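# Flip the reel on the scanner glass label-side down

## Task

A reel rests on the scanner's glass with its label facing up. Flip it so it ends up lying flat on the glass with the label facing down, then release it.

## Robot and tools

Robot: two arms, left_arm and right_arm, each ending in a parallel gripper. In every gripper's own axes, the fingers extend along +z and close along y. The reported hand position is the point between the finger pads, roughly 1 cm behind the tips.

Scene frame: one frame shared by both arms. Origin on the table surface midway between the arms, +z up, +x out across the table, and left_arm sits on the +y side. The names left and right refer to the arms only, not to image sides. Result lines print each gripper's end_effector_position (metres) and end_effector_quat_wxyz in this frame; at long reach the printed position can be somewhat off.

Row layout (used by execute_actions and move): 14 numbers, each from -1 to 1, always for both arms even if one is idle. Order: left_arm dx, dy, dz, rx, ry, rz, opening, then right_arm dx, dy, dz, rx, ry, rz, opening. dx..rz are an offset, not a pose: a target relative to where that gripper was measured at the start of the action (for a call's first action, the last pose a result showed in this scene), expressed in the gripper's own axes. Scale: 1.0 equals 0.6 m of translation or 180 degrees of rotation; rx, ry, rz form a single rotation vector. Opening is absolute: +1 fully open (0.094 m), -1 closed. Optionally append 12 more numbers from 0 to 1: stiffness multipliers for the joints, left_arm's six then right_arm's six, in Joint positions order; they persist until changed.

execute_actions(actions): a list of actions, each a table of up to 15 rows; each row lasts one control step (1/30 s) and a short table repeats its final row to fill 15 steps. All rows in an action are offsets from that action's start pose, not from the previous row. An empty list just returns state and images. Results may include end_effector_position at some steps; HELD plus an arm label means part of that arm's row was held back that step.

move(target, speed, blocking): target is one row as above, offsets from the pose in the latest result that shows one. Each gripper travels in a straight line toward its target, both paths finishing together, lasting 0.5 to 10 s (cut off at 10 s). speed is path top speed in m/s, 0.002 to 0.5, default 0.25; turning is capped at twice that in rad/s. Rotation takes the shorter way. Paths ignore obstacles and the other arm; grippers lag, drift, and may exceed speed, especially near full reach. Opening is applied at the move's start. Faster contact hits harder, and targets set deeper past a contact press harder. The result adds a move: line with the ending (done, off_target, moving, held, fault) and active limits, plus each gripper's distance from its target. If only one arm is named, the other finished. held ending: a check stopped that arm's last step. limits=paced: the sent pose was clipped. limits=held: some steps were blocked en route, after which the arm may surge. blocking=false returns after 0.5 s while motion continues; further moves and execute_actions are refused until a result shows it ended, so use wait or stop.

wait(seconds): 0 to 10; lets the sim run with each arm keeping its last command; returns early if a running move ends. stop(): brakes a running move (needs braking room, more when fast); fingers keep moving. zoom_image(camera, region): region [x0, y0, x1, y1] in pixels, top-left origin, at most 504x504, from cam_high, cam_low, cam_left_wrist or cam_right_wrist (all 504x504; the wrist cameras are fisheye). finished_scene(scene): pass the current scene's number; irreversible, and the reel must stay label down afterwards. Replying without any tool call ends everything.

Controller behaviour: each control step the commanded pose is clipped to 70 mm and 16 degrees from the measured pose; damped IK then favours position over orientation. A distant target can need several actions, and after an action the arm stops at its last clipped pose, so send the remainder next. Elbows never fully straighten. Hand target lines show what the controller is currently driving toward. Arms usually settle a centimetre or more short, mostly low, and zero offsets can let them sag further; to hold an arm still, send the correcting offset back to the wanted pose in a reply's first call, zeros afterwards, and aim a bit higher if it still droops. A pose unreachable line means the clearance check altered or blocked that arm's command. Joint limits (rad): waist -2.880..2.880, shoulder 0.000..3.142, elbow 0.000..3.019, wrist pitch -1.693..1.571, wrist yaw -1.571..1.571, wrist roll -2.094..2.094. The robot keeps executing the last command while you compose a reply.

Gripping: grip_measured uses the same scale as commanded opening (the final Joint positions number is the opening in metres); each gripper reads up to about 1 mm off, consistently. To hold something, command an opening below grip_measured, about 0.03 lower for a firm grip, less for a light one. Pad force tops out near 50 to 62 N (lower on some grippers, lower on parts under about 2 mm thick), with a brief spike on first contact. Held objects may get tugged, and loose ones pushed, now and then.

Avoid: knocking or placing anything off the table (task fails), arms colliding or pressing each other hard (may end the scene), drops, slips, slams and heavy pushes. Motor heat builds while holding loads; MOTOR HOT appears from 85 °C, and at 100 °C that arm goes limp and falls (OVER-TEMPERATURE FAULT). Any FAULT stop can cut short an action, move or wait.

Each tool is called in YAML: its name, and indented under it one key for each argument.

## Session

execute_actions:
  actions: []

Scene clock: 0.00 s.
left_arm: end_effector_position=(+0.3579, +0.6091, +0.2627) grip_measured=+1.000 end_effector_quat_wxyz=(+0.439, -0.243, +0.858, -0.106) | right_arm: end_effector_position=(+0.4789, -0.2521, +0.2832) grip_measured=+1.000 end_effector_quat_wxyz=(+0.573, +0.422, +0.490, +0.504)
Joint positions: left_arm=[ 0.89   1.267  1.02  -0.578  0.633  0.056  0.094] | right_arm=[-0.125  1.189  0.425  0.928  0.031  1.428  0.094]
Joint velocities: left_arm=[-0.015  0.005  0.012  0.012  0.022 -0.007  0.   ] | right_arm=[ 0.005 -0.005  0.002 -0.012 -0.051 -0.051  0.   ]
Hand target (left_arm): +0.363, +0.615, +0.281; +0.454, -0.235, +0.854, -0.097
Hand target (right_arm): +0.483, -0.252, +0.300; +0.581, +0.413, +0.479, +0.512
Joint stiffness scale: left_arm=[1. 1. 1. 1. 1. 1.] | right_arm=[1. 1. 1. 1. 1. 1.]

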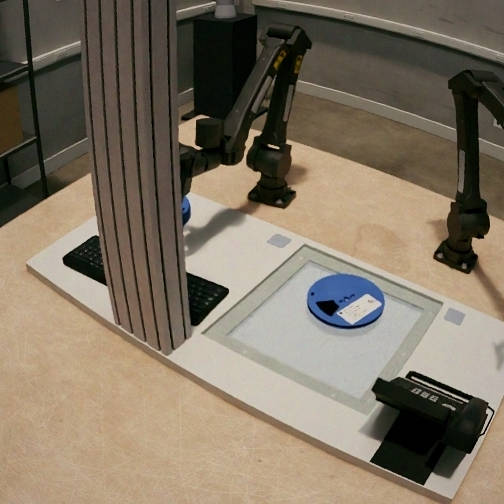

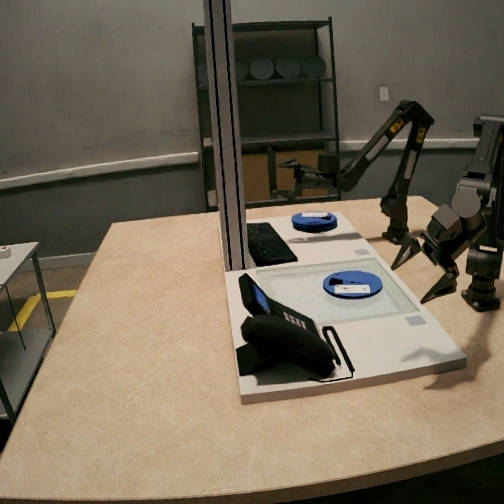

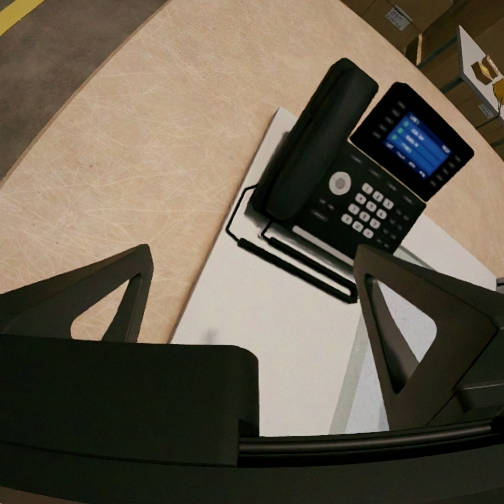

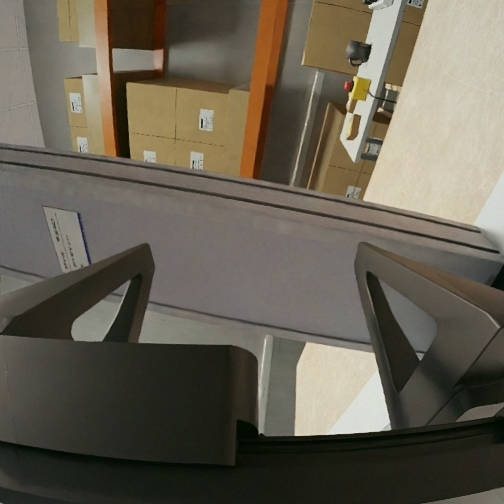

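move:
  target: [0,0,0,-0.071,0.294,0.163,1,0.65,-0.027,-0.62,0.025,0.332,0.067,-0.1]

move:
  target: [-0.2,-0.8,0.15,0,0,0,1,0,0,0,0,0,0,-0.1]

move:
  target: [0,0,0.13,0,0,0,1,0,0,0,0,0,0,-0.1]
  speed: 0.1

Scene clock: 5.27 s.
left_arm: end_effector_position=(+0.3451, +0.6014, +0.2386) grip_measured=+1.000 end_effector_quat_wxyz=(-0.018, -0.014, +1.000, -0.014) | right_arm: end_effector_position=(+0.1206, +0.1160, +0.1467) grip_measured=-0.098 end_effector_quat_wxyz=(+0.181, +0.188, +0.694, +0.671)
Joint positions: left_arm=[ 0.688  1.634  1.581 -1.564  0.001  0.633  0.094] | right_arm=[1.331 1.418 0.191 1.188 0.456 1.589 0.042]
Joint velocities: left_arm=[ 0.005 -0.015  0.007  0.022 -0.022  0.022  0.   ] | right_arm=[-0.015 -0.005  0.007  0.017 -0.037 -0.051 -0.001]
Hand target (left_arm): +0.358, +0.608, +0.260; +0.001, -0.002, +1.000, +0.001
Hand target (right_arm): +0.119, +0.125, +0.160; +0.171, +0.195, +0.678, +0.687
Off the commanded pose (left_arm): 0.028 m, 3 deg.
Off the commanded pose (right_arm): 0.014 m, 2 deg.
Joint stiffness scale: left_arm=[1. 1. 1. 1. 1. 1.] | right_arm=[1. 1. 1. 1. 1. 1.]
move: off_target (left_arm, right_arm)

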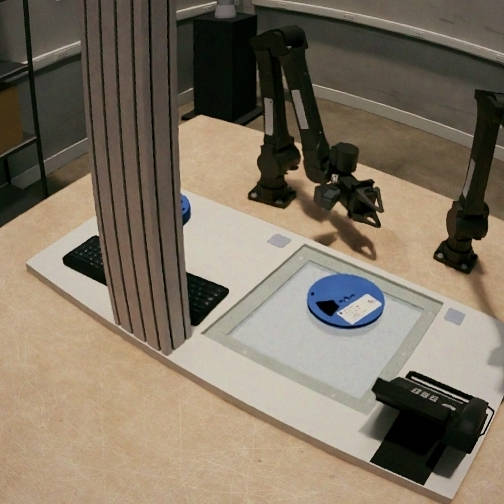

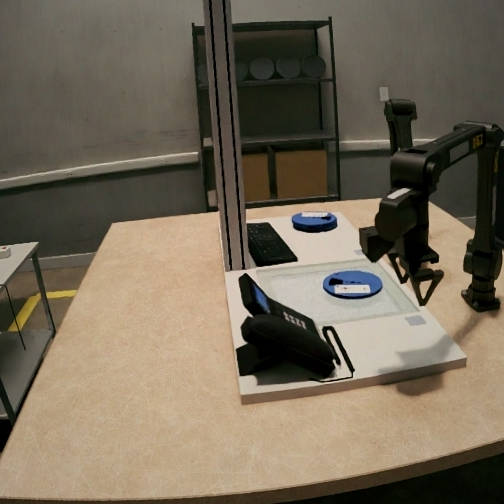

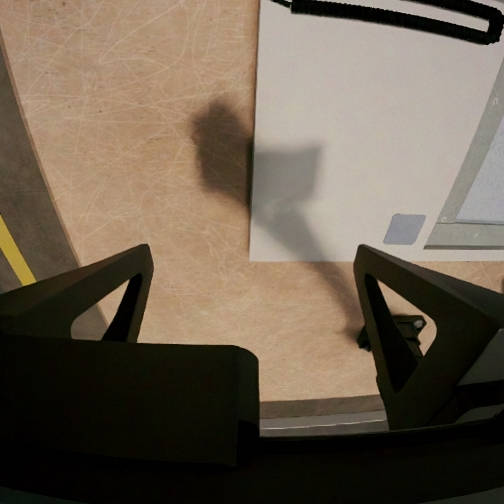

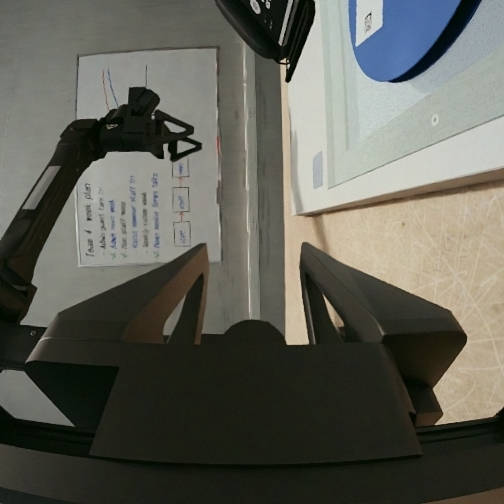

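Scene clock: 7.83 s.
left_arm: end_effector_position=(+0.4506, +0.1187, +0.1407) grip_measured=+1.000 end_effector_quat_wxyz=(-0.045, -0.002, +0.999, -0.016) | right_arm: end_effector_position=(+0.1206, +0.1160, +0.1467) grip_measured=-0.098 end_effector_quat_wxyz=(+0.181, +0.188, +0.694, +0.671)
Joint positions: left_arm=[-0.317  1.793  1.529 -1.382  0.06  -0.346  0.094] | right_arm=[1.331 1.418 0.191 1.188 0.456 1.589 0.042]
Joint velocities: left_arm=[ 0.005  0.005  0.012 -0.012  0.037 -0.125  0.   ] | right_arm=[-0.024 -0.015 -0.007 -0.012 -0.007 -0.022 -0.   ]
Hand target (left_arm): +0.470, +0.116, +0.161; -0.018, -0.014, +0.999, -0.025
Hand target (right_arm): +0.121, +0.116, +0.147; +0.181, +0.188, +0.694, +0.671
Off the commanded pose (left_arm): 0.031 m, 3 deg.
Off the commanded pose (right_arm): 0.000 m, 0 deg.
Joint stiffness scale: left_arm=[1. 1. 1. 1. 1. 1.] | right_arm=[1. 1. 1. 1. 1. 1.]
move: off_target (left_arm)

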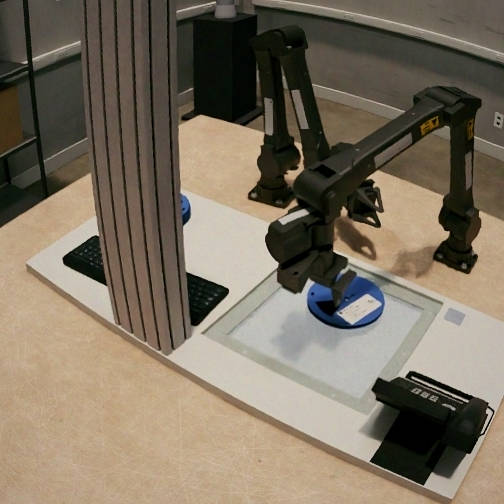

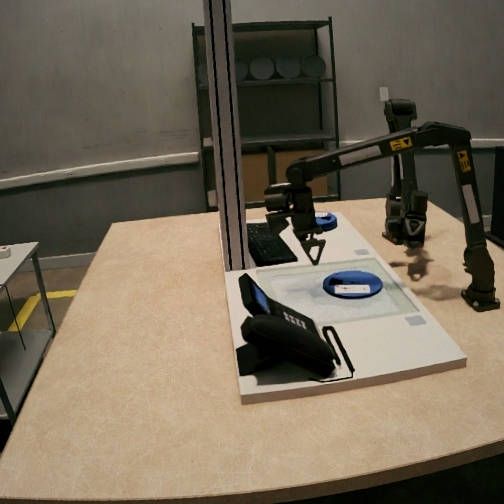

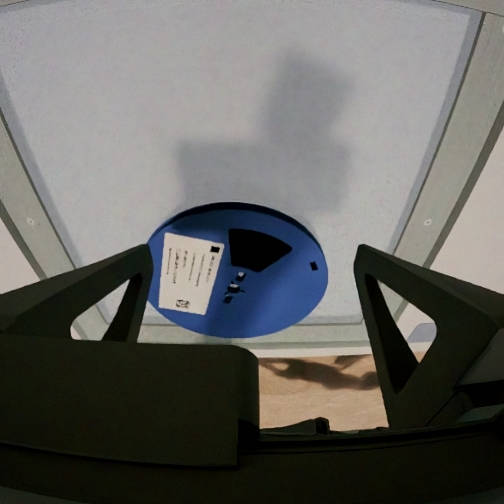

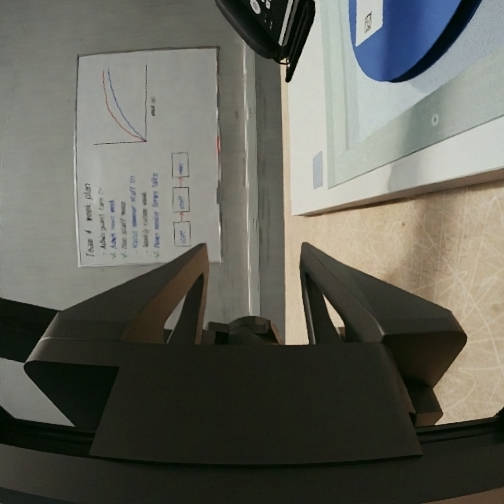

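Scene clock: 9.00 s.
left_arm: end_effector_position=(+0.4436, +0.1212, +0.0641) grip_measured=+1.000 end_effector_quat_wxyz=(-0.048, -0.003, +0.999, -0.015) | right_arm: end_effector_position=(+0.1206, +0.1160, +0.1467) grip_measured=-0.098 end_effector_quat_wxyz=(+0.181, +0.188, +0.694, +0.671)
Joint positions: left_arm=[-0.317  1.848  1.395 -1.198  0.06  -0.347  0.094] | right_arm=[1.331 1.418 0.191 1.188 0.456 1.589 0.042]
Joint velocities: left_arm=[ 0.005 -0.015 -0.017  0.017 -0.007 -0.022  0.   ] | right_arm=[-0.005 -0.015  0.007 -0.012  0.037  0.007  0.   ]
Hand target (left_arm): +0.443, +0.117, +0.063; -0.046, -0.002, +0.999, -0.016
Hand target (right_arm): +0.121, +0.116, +0.147; +0.181, +0.188, +0.694, +0.671
Off the commanded pose (left_arm): 0.005 m, 0 deg.
Off the commanded pose (right_arm): 0.000 m, 0 deg.
Joint stiffness scale: left_arm=[1. 1. 1. 1. 1. 1.] | right_arm=[1. 1. 1. 1. 1. 1.]
move: done

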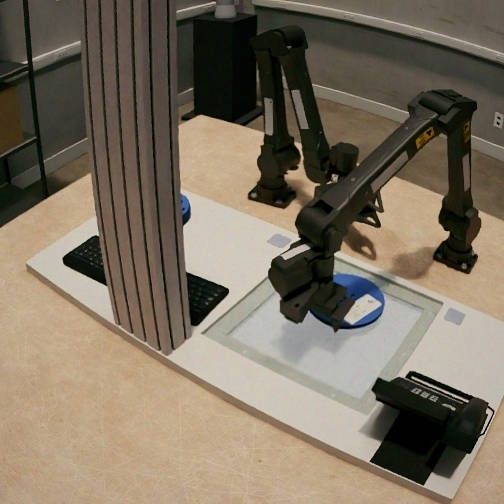

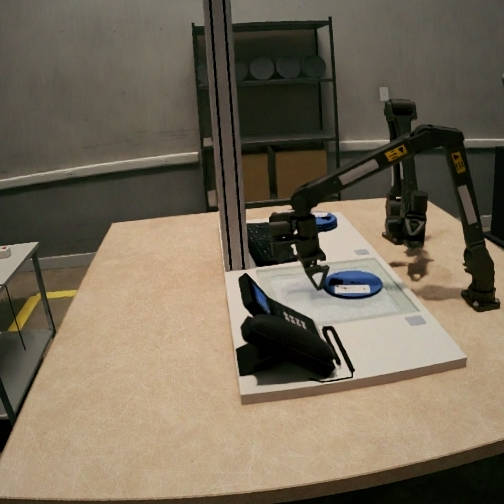

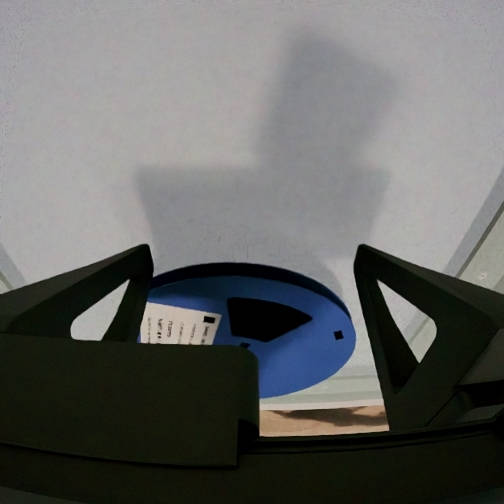

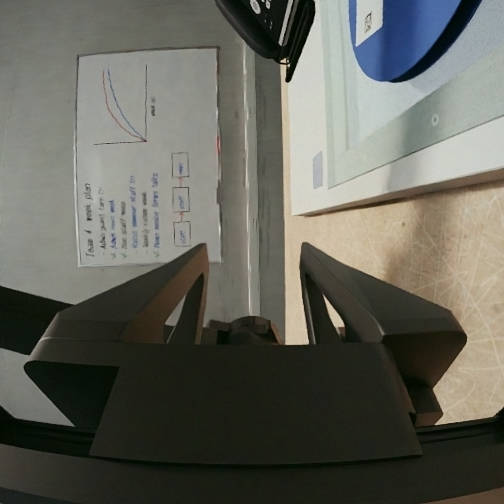

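move:
  target: [0,0.02,0.035,0,0,0,1,0,-0.13,-0.03,0,0,0,-0.1]
  speed: 0.08

move:
  target: [0.225,0.12,0.02,0,0,0,1,0,0,0,0,0,0,-0.1]
  speed: 0.06

Scene clock: 11.17 s.
left_arm: end_effector_position=(+0.4400, +0.1277, +0.0482) grip_measured=+1.000 end_effector_quat_wxyz=(-0.047, -0.006, +0.999, -0.015) | right_arm: end_effector_position=(+0.1147, +0.0980, +0.0687) grip_measured=-0.098 end_effector_quat_wxyz=(+0.187, +0.194, +0.719, +0.641)
Joint positions: left_arm=[-0.308  1.853  1.355 -1.152  0.06  -0.343  0.094] | right_arm=[1.363 1.848 0.156 1.567 0.503 1.611 0.042]
Joint velocities: left_arm=[-0.005 -0.005 -0.002 -0.017  0.007  0.125  0.   ] | right_arm=[-0.015  0.005  0.007  0.002 -0.037  0.037 -0.001]
Hand target (left_arm): +0.441, +0.133, +0.043; -0.048, -0.003, +0.999, -0.014
Hand target (right_arm): +0.110, +0.097, +0.071; +0.178, +0.197, +0.715, +0.647
Off the commanded pose (left_arm): 0.007 m, 0 deg.
Off the commanded pose (right_arm): 0.005 m, 5 deg.
Joint stiffness scale: left_arm=[1. 1. 1. 1. 1. 1.] | right_arm=[1. 1. 1. 1. 1. 1.]
joint sent to its limit (right arm) — the command would take joint 4 (wrist pitch) past its upper limit, so that joint was sent only as far as its limit.
move: off_target (right_arm)

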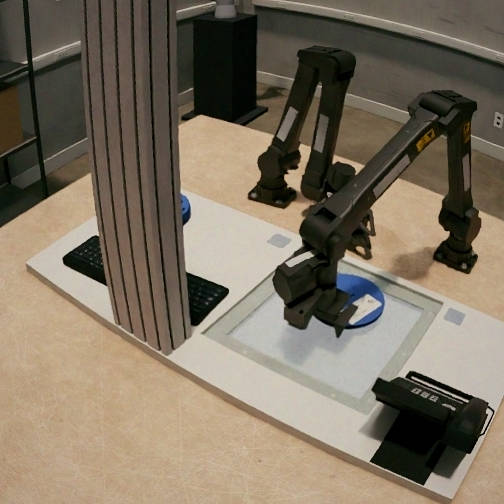

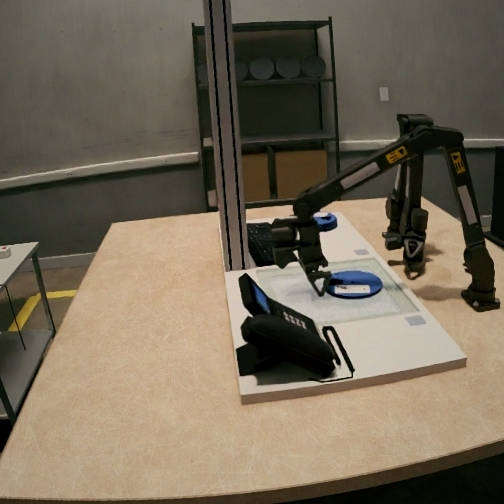

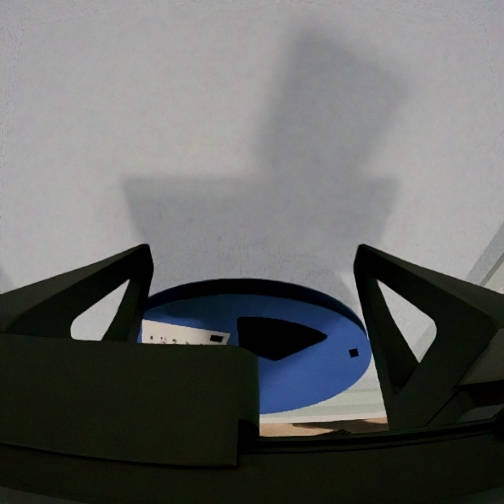

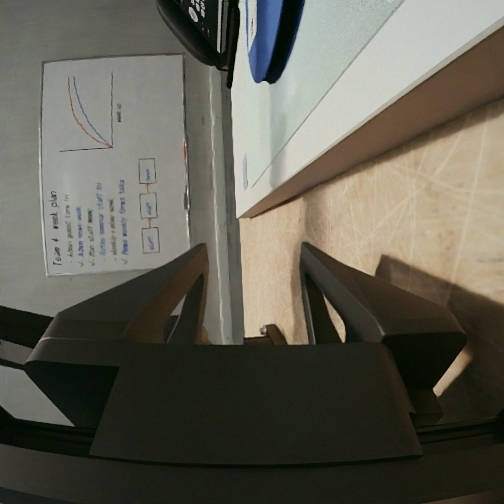

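Scene clock: 14.03 s.
left_arm: end_effector_position=(+0.3031, +0.1953, +0.0469) grip_measured=+1.000 end_effector_quat_wxyz=(-0.055, -0.009, +0.998, -0.013) | right_arm: end_effector_position=(+0.1147, +0.0980, +0.0687) grip_measured=-0.098 end_effector_quat_wxyz=(+0.187, +0.194, +0.719, +0.641)
Joint positions: left_arm=[-0.257  1.518  0.901 -1.052  0.056 -0.299  0.094] | right_arm=[1.363 1.848 0.156 1.567 0.503 1.611 0.042]
Joint velocities: left_arm=[-0.015 -0.015 -0.002 -0.002 -0.022 -0.051  0.   ] | right_arm=[-0.005 -0.015 -0.007  0.002 -0.022 -0.007 -0.   ]
Hand target (left_arm): +0.305, +0.199, +0.050; -0.047, -0.006, +0.999, -0.014
Hand target (right_arm): +0.115, +0.098, +0.069; +0.187, +0.194, +0.719, +0.641
Off the commanded pose (left_arm): 0.003 m, 1 deg.
Off the commanded pose (right_arm): 0.000 m, 0 deg.
Joint stiffness scale: left_arm=[1. 1. 1. 1. 1. 1.] | right_arm=[1. 1. 1. 1. 1. 1.]
move: done

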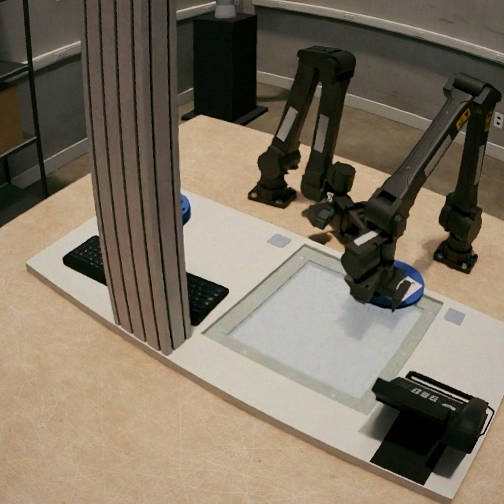

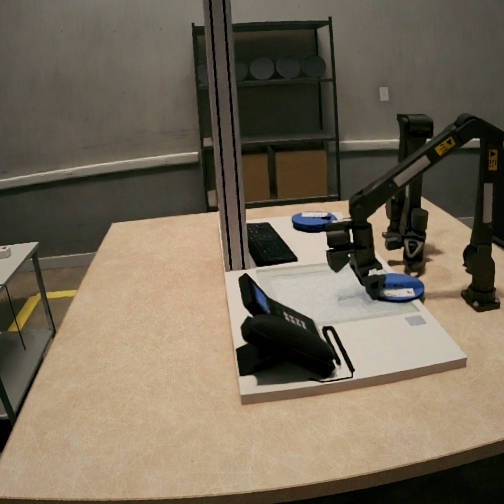

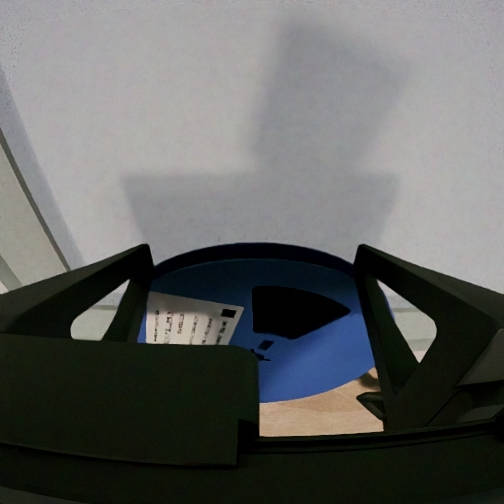

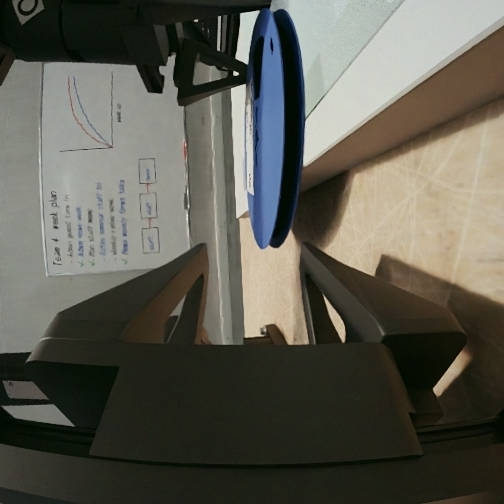

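move:
  target: [0,0,0,0,0,0,1,0,-0.022,0.04,0,0,0,-0.1]
  speed: 0.05

move:
  target: [0,0,0,0,0,0,1,0,0.005,0.085,0,0,0,-0.1]
  speed: 0.05

move:
  target: [0,0,0,0,0,0,1,0,0,0,0,0,0,-0.85]

Scene clock: 16.53 s.
left_arm: end_effector_position=(+0.3031, +0.1953, +0.0469) grip_measured=+1.000 end_effector_quat_wxyz=(-0.055, -0.009, +0.998, -0.013) | right_arm: end_effector_position=(+0.1222, +0.1159, +0.0502) grip_measured=-0.098 end_effector_quat_wxyz=(+0.184, +0.192, +0.727, +0.633)
Joint positions: left_arm=[-0.257  1.518  0.901 -1.052  0.056 -0.298  0.094] | right_arm=[1.33  1.927 0.213 1.567 0.463 1.611 0.042]
Joint velocities: left_arm=[-0.005 -0.005 -0.007 -0.012 -0.037 -0.037  0.   ] | right_arm=[-0.005 -0.015 -0.007  0.007 -0.007  0.007 -0.   ]
Hand target (left_arm): +0.303, +0.195, +0.047; -0.055, -0.009, +0.998, -0.013
Hand target (right_arm): +0.127, +0.117, +0.053; +0.187, +0.194, +0.721, +0.638
Off the commanded pose (left_arm): 0.000 m, 0 deg.
Off the commanded pose (right_arm): 0.005 m, 1 deg.
Joint stiffness scale: left_arm=[1. 1. 1. 1. 1. 1.] | right_arm=[1. 1. 1. 1. 1. 1.]
joint sent to its limit (right arm) — the command would take joint 4 (wrist pitch) past its upper limit, so that joint was sent only as far as its limit.
move: done

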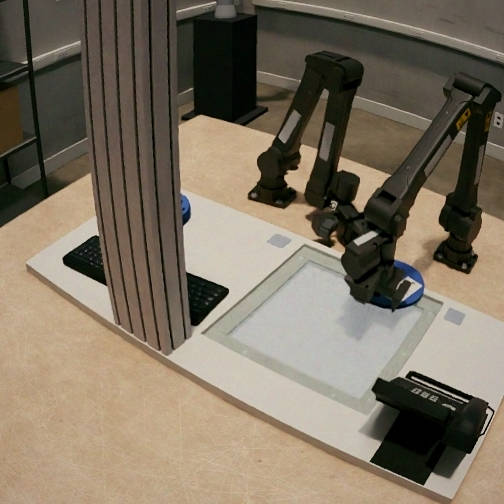

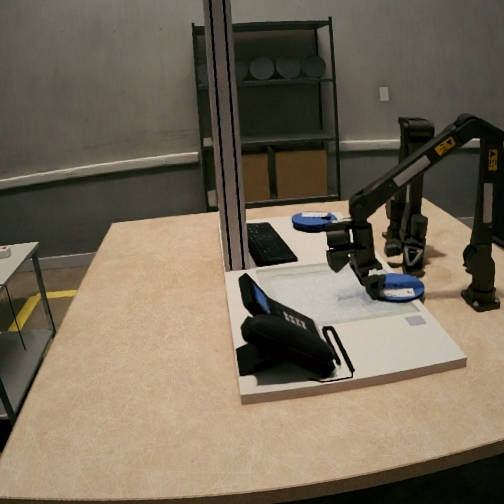

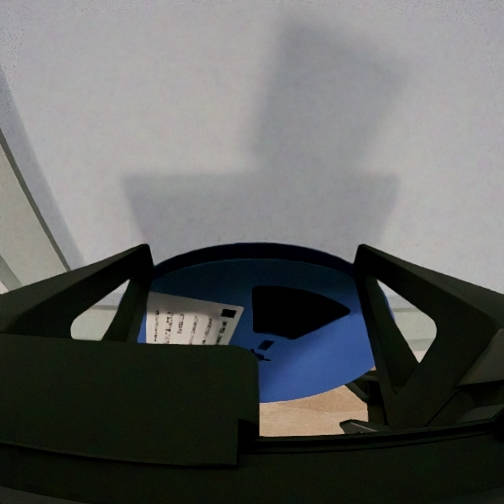

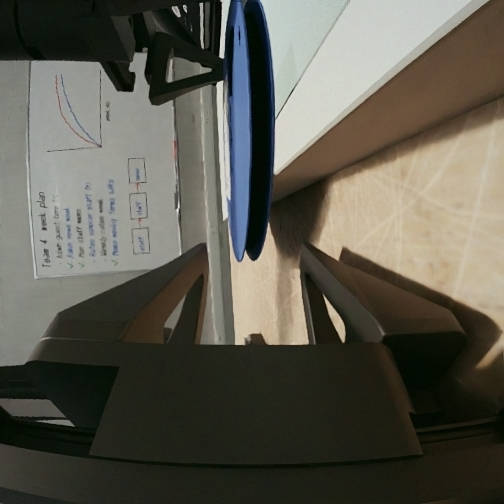

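Scene clock: 17.87 s.
left_arm: end_effector_position=(+0.3031, +0.1953, +0.0469) grip_measured=+1.000 end_effector_quat_wxyz=(-0.055, -0.009, +0.998, -0.013) | right_arm: end_effector_position=(+0.1424, +0.1585, +0.0500) grip_measured=-0.098 end_effector_quat_wxyz=(+0.177, +0.193, +0.722, +0.640)
Joint positions: left_arm=[-0.257  1.518  0.901 -1.052  0.056 -0.298  0.094] | right_arm=[1.264 1.927 0.327 1.472 0.389 1.611 0.042]
Joint velocities: left_arm=[ 0.005 -0.005 -0.022  0.002 -0.051  0.051  0.   ] | right_arm=[-0.005 -0.005 -0.012 -0.012 -0.066  0.037  0.001]
Hand target (left_arm): +0.303, +0.195, +0.047; -0.055, -0.009, +0.998, -0.013
Hand target (right_arm): +0.148, +0.159, +0.046; +0.185, +0.191, +0.727, +0.633
Off the commanded pose (left_arm): 0.000 m, 0 deg.
Off the commanded pose (right_arm): 0.007 m, 1 deg.
Joint stiffness scale: left_arm=[1. 1. 1. 1. 1. 1.] | right_arm=[1. 1. 1. 1. 1. 1.]
move: done

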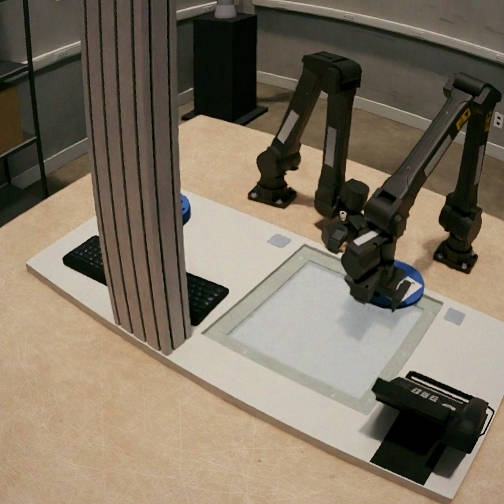

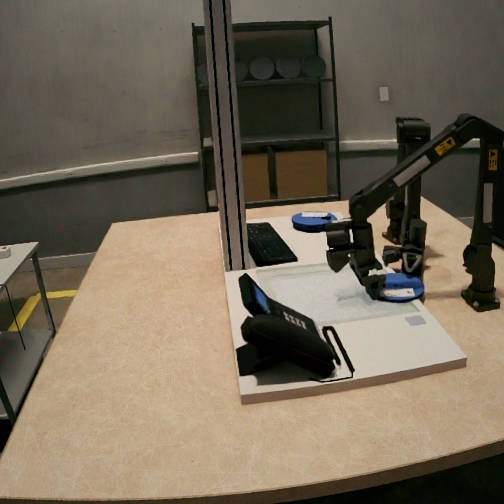

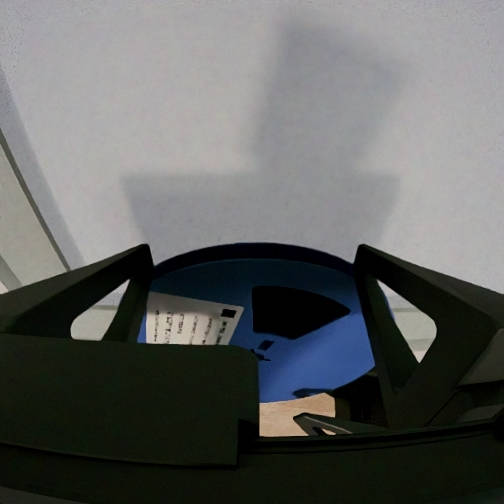

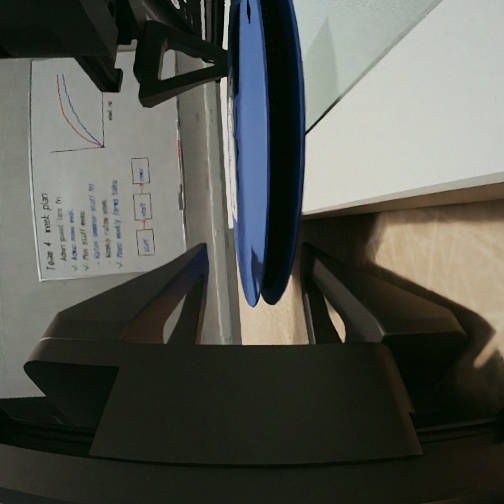

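Scene clock: 18.37 s.
left_arm: end_effector_position=(+0.3035, +0.1956, +0.0468) grip_measured=+1.000 end_effector_quat_wxyz=(-0.054, -0.009, +0.998, -0.012) | right_arm: end_effector_position=(+0.1422, +0.1598, +0.0542) grip_measured=-0.755 end_effector_quat_wxyz=(+0.175, +0.194, +0.717, +0.646)
Joint positions: left_arm=[-0.257  1.518  0.901 -1.051  0.054 -0.298  0.094] | right_arm=[1.264 1.923 0.329 1.482 0.387 1.612 0.012]
Joint velocities: left_arm=[-0.005 -0.005 -0.007 -0.007 -0.037  0.051  0.   ] | right_arm=[-0.005 -0.015 -0.007  0.022 -0.007 -0.125 -0.001]
Hand target (left_arm): +0.303, +0.195, +0.047; -0.055, -0.009, +0.998, -0.013
Hand target (right_arm): +0.142, +0.159, +0.050; +0.177, +0.193, +0.722, +0.640
Off the commanded pose (left_arm): 0.000 m, 0 deg.
Off the commanded pose (right_arm): 0.004 m, 1 deg.
Joint stiffness scale: left_arm=[1. 1. 1. 1. 1. 1.] | right_arm=[1. 1. 1. 1. 1. 1.]
move: done

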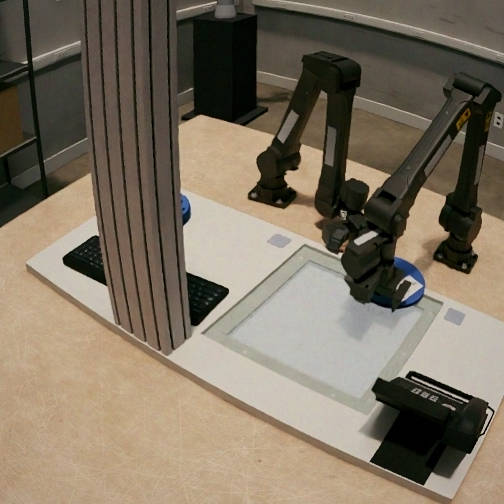

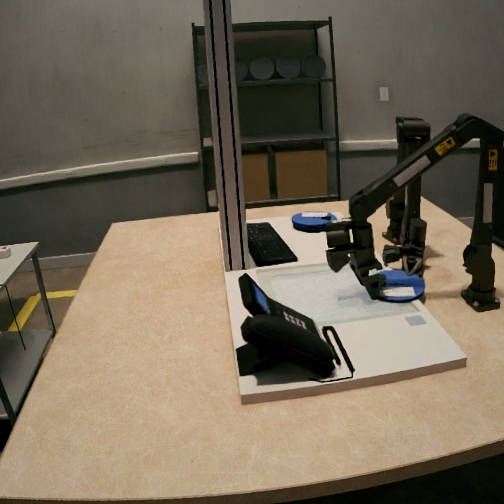

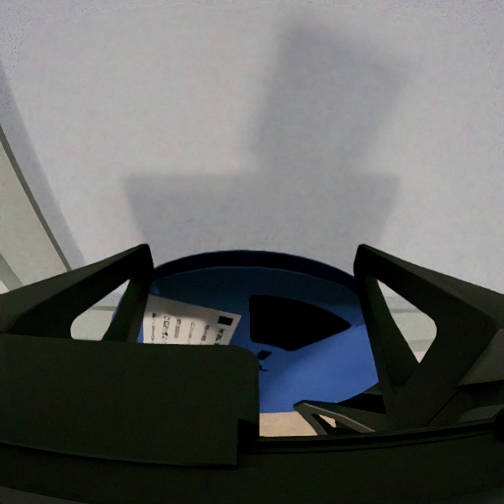

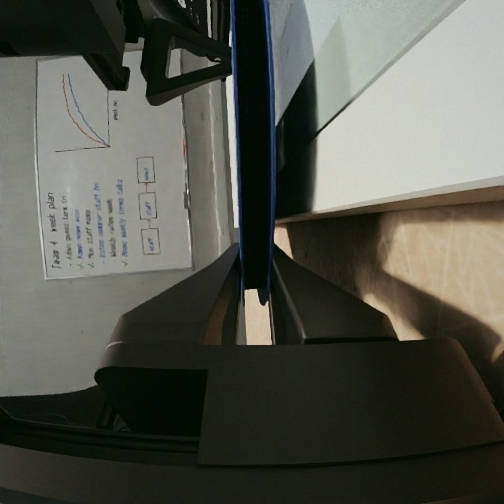

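move:
  target: [0.1,0.45,-0.35,0,0,0,1,0,0,0,0,0,0,-0.85]

move:
  target: [0,0,0,0,0,0,1,-0.1,0.3,0,0,0,0,-0.85]
  speed: 0.12

move:
  target: [0,0,0,0,0,0,1,-0.34,0.02,0.05,0,0,-0.5,-0.85]

move:
  target: [0,0,0,0,0,0,1,0,0,0,0,0,-0.52,-0.85]

Scene clock: 21.17 s.
left_arm: end_effector_position=(+0.2536, +0.4681, +0.2439) grip_measured=+1.000 end_effector_quat_wxyz=(-0.070, -0.018, +0.997, -0.010) | right_arm: end_effector_position=(+0.1411, +0.1619, +0.0553) grip_measured=-0.756 end_effector_quat_wxyz=(+0.172, +0.191, +0.717, +0.648)
Joint positions: left_arm=[ 0.516  1.297  1.229 -1.636 -0.045  0.45   0.094] | right_arm=[1.264 1.923 0.332 1.483 0.378 1.612 0.011]
Joint velocities: left_arm=[-0.015 -0.005  0.012 -0.002  0.037  0.066  0.   ] | right_arm=[ 0.015 -0.005 -0.002  0.002  0.051 -0.022 -0.001]
Hand target (left_arm): +0.264, +0.473, +0.260; -0.054, -0.010, +0.999, -0.004
Hand target (right_arm): +0.142, +0.160, +0.054; +0.175, +0.194, +0.717, +0.646
Off the commanded pose (left_arm): 0.014 m, 2 deg.
Off the commanded pose (right_arm): 0.003 m, 1 deg.
Joint stiffness scale: left_arm=[1. 1. 1. 1. 1. 1.] | right_arm=[1. 1. 1. 1. 1. 1.]
move: off_target (left_arm)

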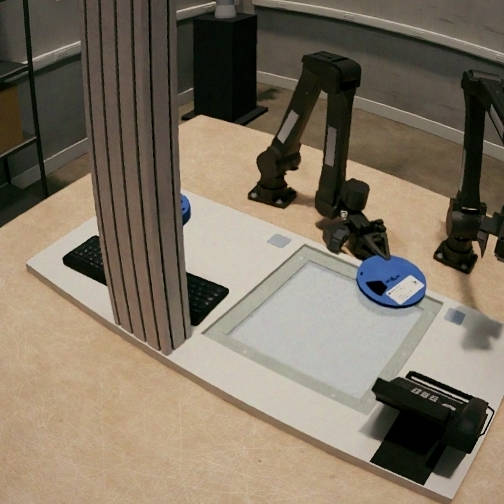

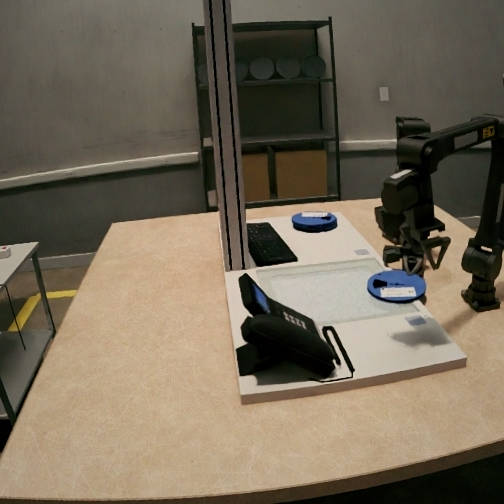

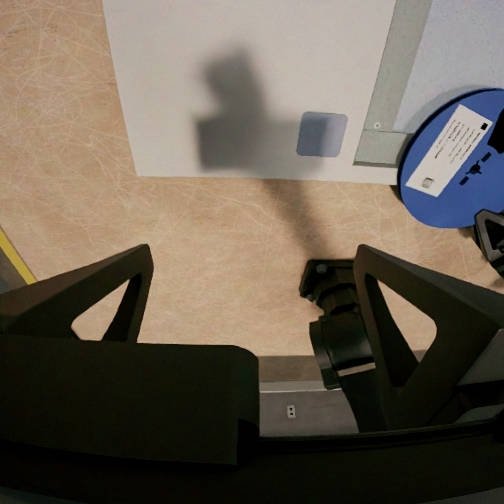

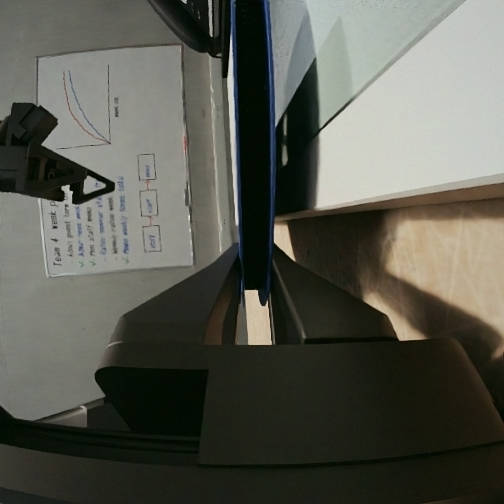

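Scene clock: 23.10 s.
left_arm: end_effector_position=(+0.2536, +0.4681, +0.2439) grip_measured=+1.000 end_effector_quat_wxyz=(-0.070, -0.018, +0.997, -0.010) | right_arm: end_effector_position=(+0.1915, +0.1369, +0.1996) grip_measured=-0.765 end_effector_quat_wxyz=(+0.163, +0.195, +0.738, +0.624)
Joint positions: left_arm=[ 0.516  1.297  1.229 -1.636 -0.045  0.45   0.094] | right_arm=[1.061 1.121 0.372 0.579 0.17  1.603 0.011]
Joint velocities: left_arm=[-0.005  0.005  0.007 -0.007 -0.022  0.022  0.   ] | right_arm=[-0.005  0.005  0.002 -0.007 -0.022  0.007  0.001]
Hand target (left_arm): +0.254, +0.468, +0.244; -0.070, -0.018, +0.997, -0.010
Hand target (right_arm): +0.201, +0.149, +0.234; +0.174, +0.189, +0.717, +0.648
Off the commanded pose (left_arm): 0.000 m, 0 deg.
Off the commanded pose (right_arm): 0.038 m, 4 deg.
Joint stiffness scale: left_arm=[1. 1. 1. 1. 1. 1.] | right_arm=[1. 1. 1. 1. 1. 1.]
move: off_target (right_arm)

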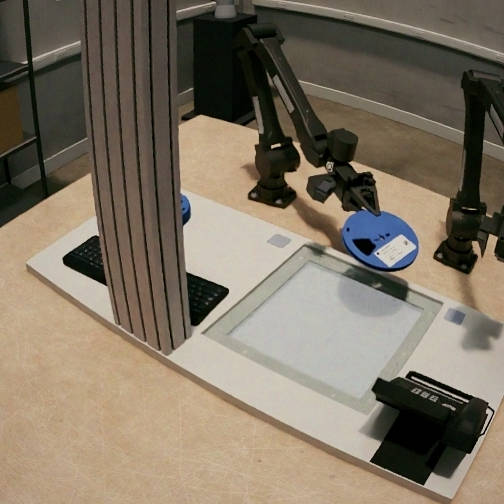

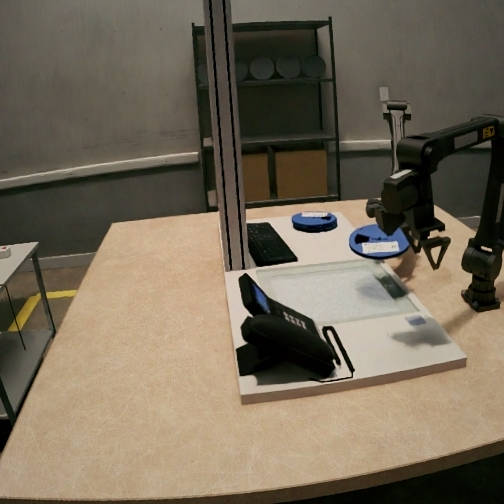

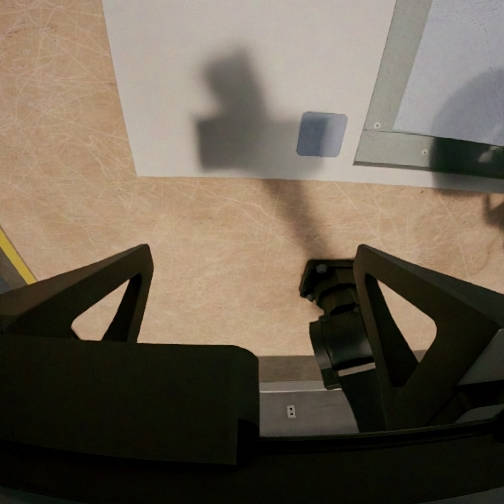

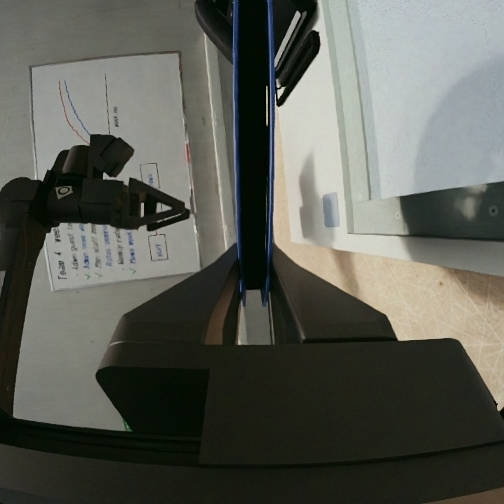

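Scene clock: 26.83 s.
left_arm: end_effector_position=(+0.2536, +0.4681, +0.2439) grip_measured=+1.000 end_effector_quat_wxyz=(-0.070, -0.018, +0.997, -0.010) | right_arm: end_effector_position=(+0.3646, +0.0576, +0.1779) grip_measured=-0.764 end_effector_quat_wxyz=(+0.531, -0.386, +0.681, +0.324)
Joint positions: left_arm=[ 0.516  1.297  1.229 -1.636 -0.045  0.45   0.094] | right_arm=[ 0.421  1.302  0.486  0.562 -0.462 -0.083  0.011]
Joint velocities: left_arm=[-0.005 -0.005  0.012  0.012  0.007 -0.037  0.   ] | right_arm=[-0.005 -0.005 -0.017  0.002  0.037 -0.051 -0.   ]
Hand target (left_arm): +0.254, +0.468, +0.244; -0.070, -0.018, +0.997, -0.010
Hand target (right_arm): +0.383, +0.064, +0.208; +0.559, -0.389, +0.659, +0.320
Off the commanded pose (left_arm): 0.000 m, 0 deg.
Off the commanded pose (right_arm): 0.035 m, 4 deg.
Joint stiffness scale: left_arm=[1. 1. 1. 1. 1. 1.] | right_arm=[1. 1. 1. 1. 1. 1.]
move: off_target (right_arm)

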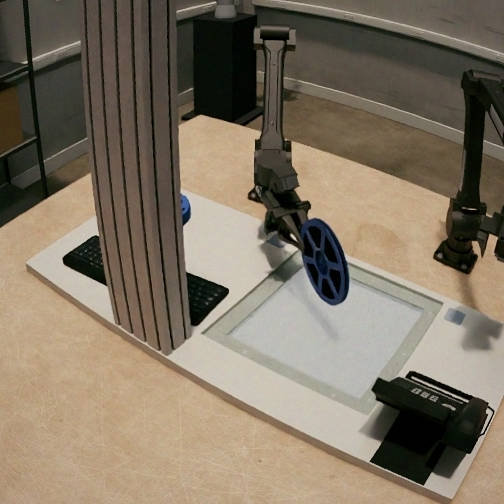

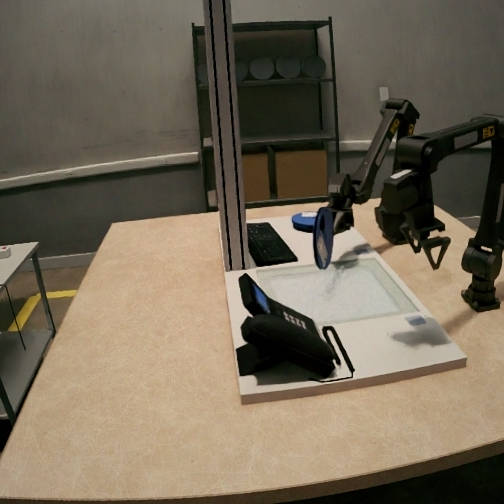

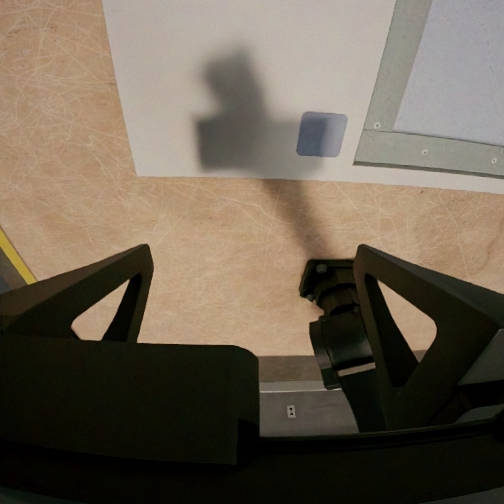

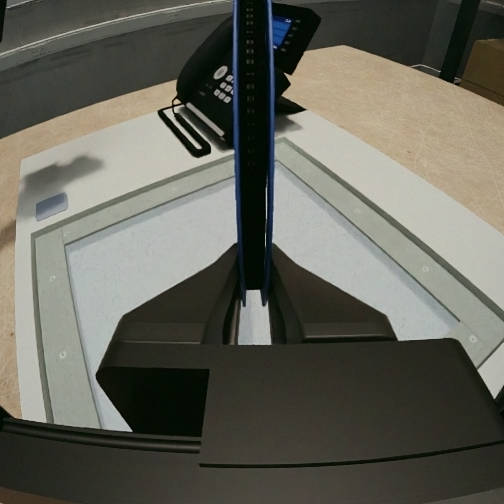

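Scene clock: 30.70 s.
left_arm: end_effector_position=(+0.2536, +0.4681, +0.2439) grip_measured=+1.000 end_effector_quat_wxyz=(-0.070, -0.018, +0.997, -0.010) | right_arm: end_effector_position=(+0.3611, +0.0552, +0.1704) grip_measured=-0.764 end_effector_quat_wxyz=(-0.596, +0.763, -0.194, +0.156)
Joint positions: left_arm=[ 0.516  1.297  1.229 -1.636 -0.045  0.45   0.094] | right_arm=[ 0.421  1.304  0.473  0.559 -0.462 -1.702  0.011]
Joint velocities: left_arm=[-0.005 -0.005 -0.007 -0.012 -0.037  0.007  0.   ] | right_arm=[-0.005 -0.005 -0.002 -0.007 -0.007  0.007 -0.001]
Hand target (left_arm): +0.254, +0.468, +0.244; -0.070, -0.018, +0.997, -0.010
Hand target (right_arm): +0.365, +0.057, +0.178; -0.600, +0.760, -0.185, +0.165
Off the commanded pose (left_arm): 0.000 m, 0 deg.
Off the commanded pose (right_arm): 0.009 m, 2 deg.
Joint stiffness scale: left_arm=[1. 1. 1. 1. 1. 1.] | right_arm=[1. 1. 1. 1. 1. 1.]
move: done

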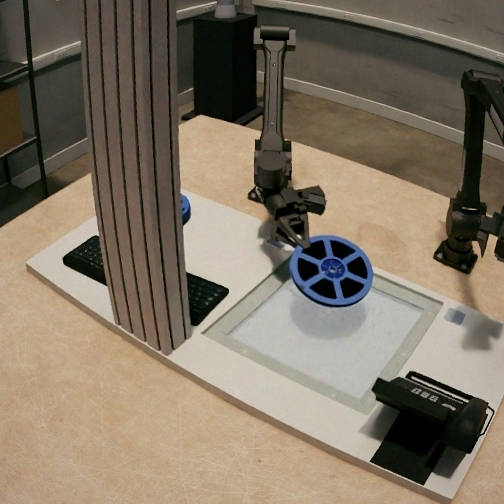

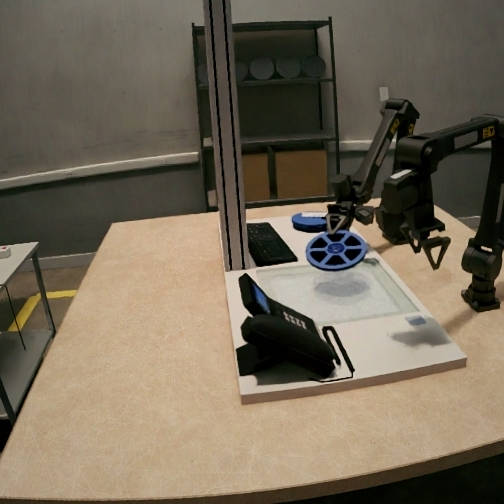

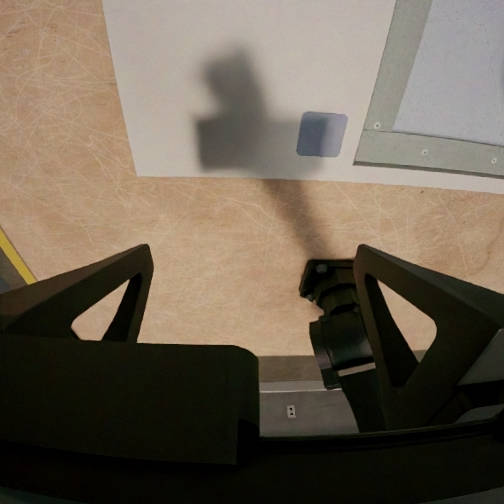

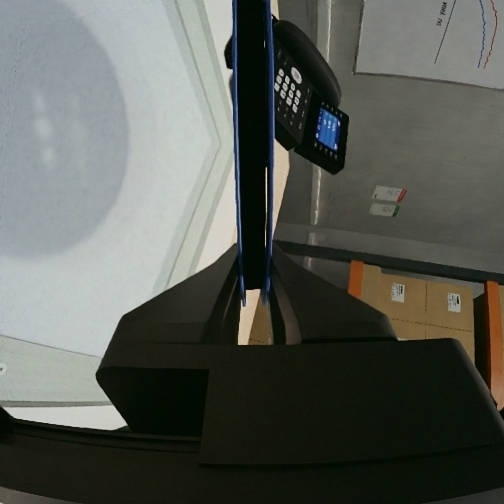

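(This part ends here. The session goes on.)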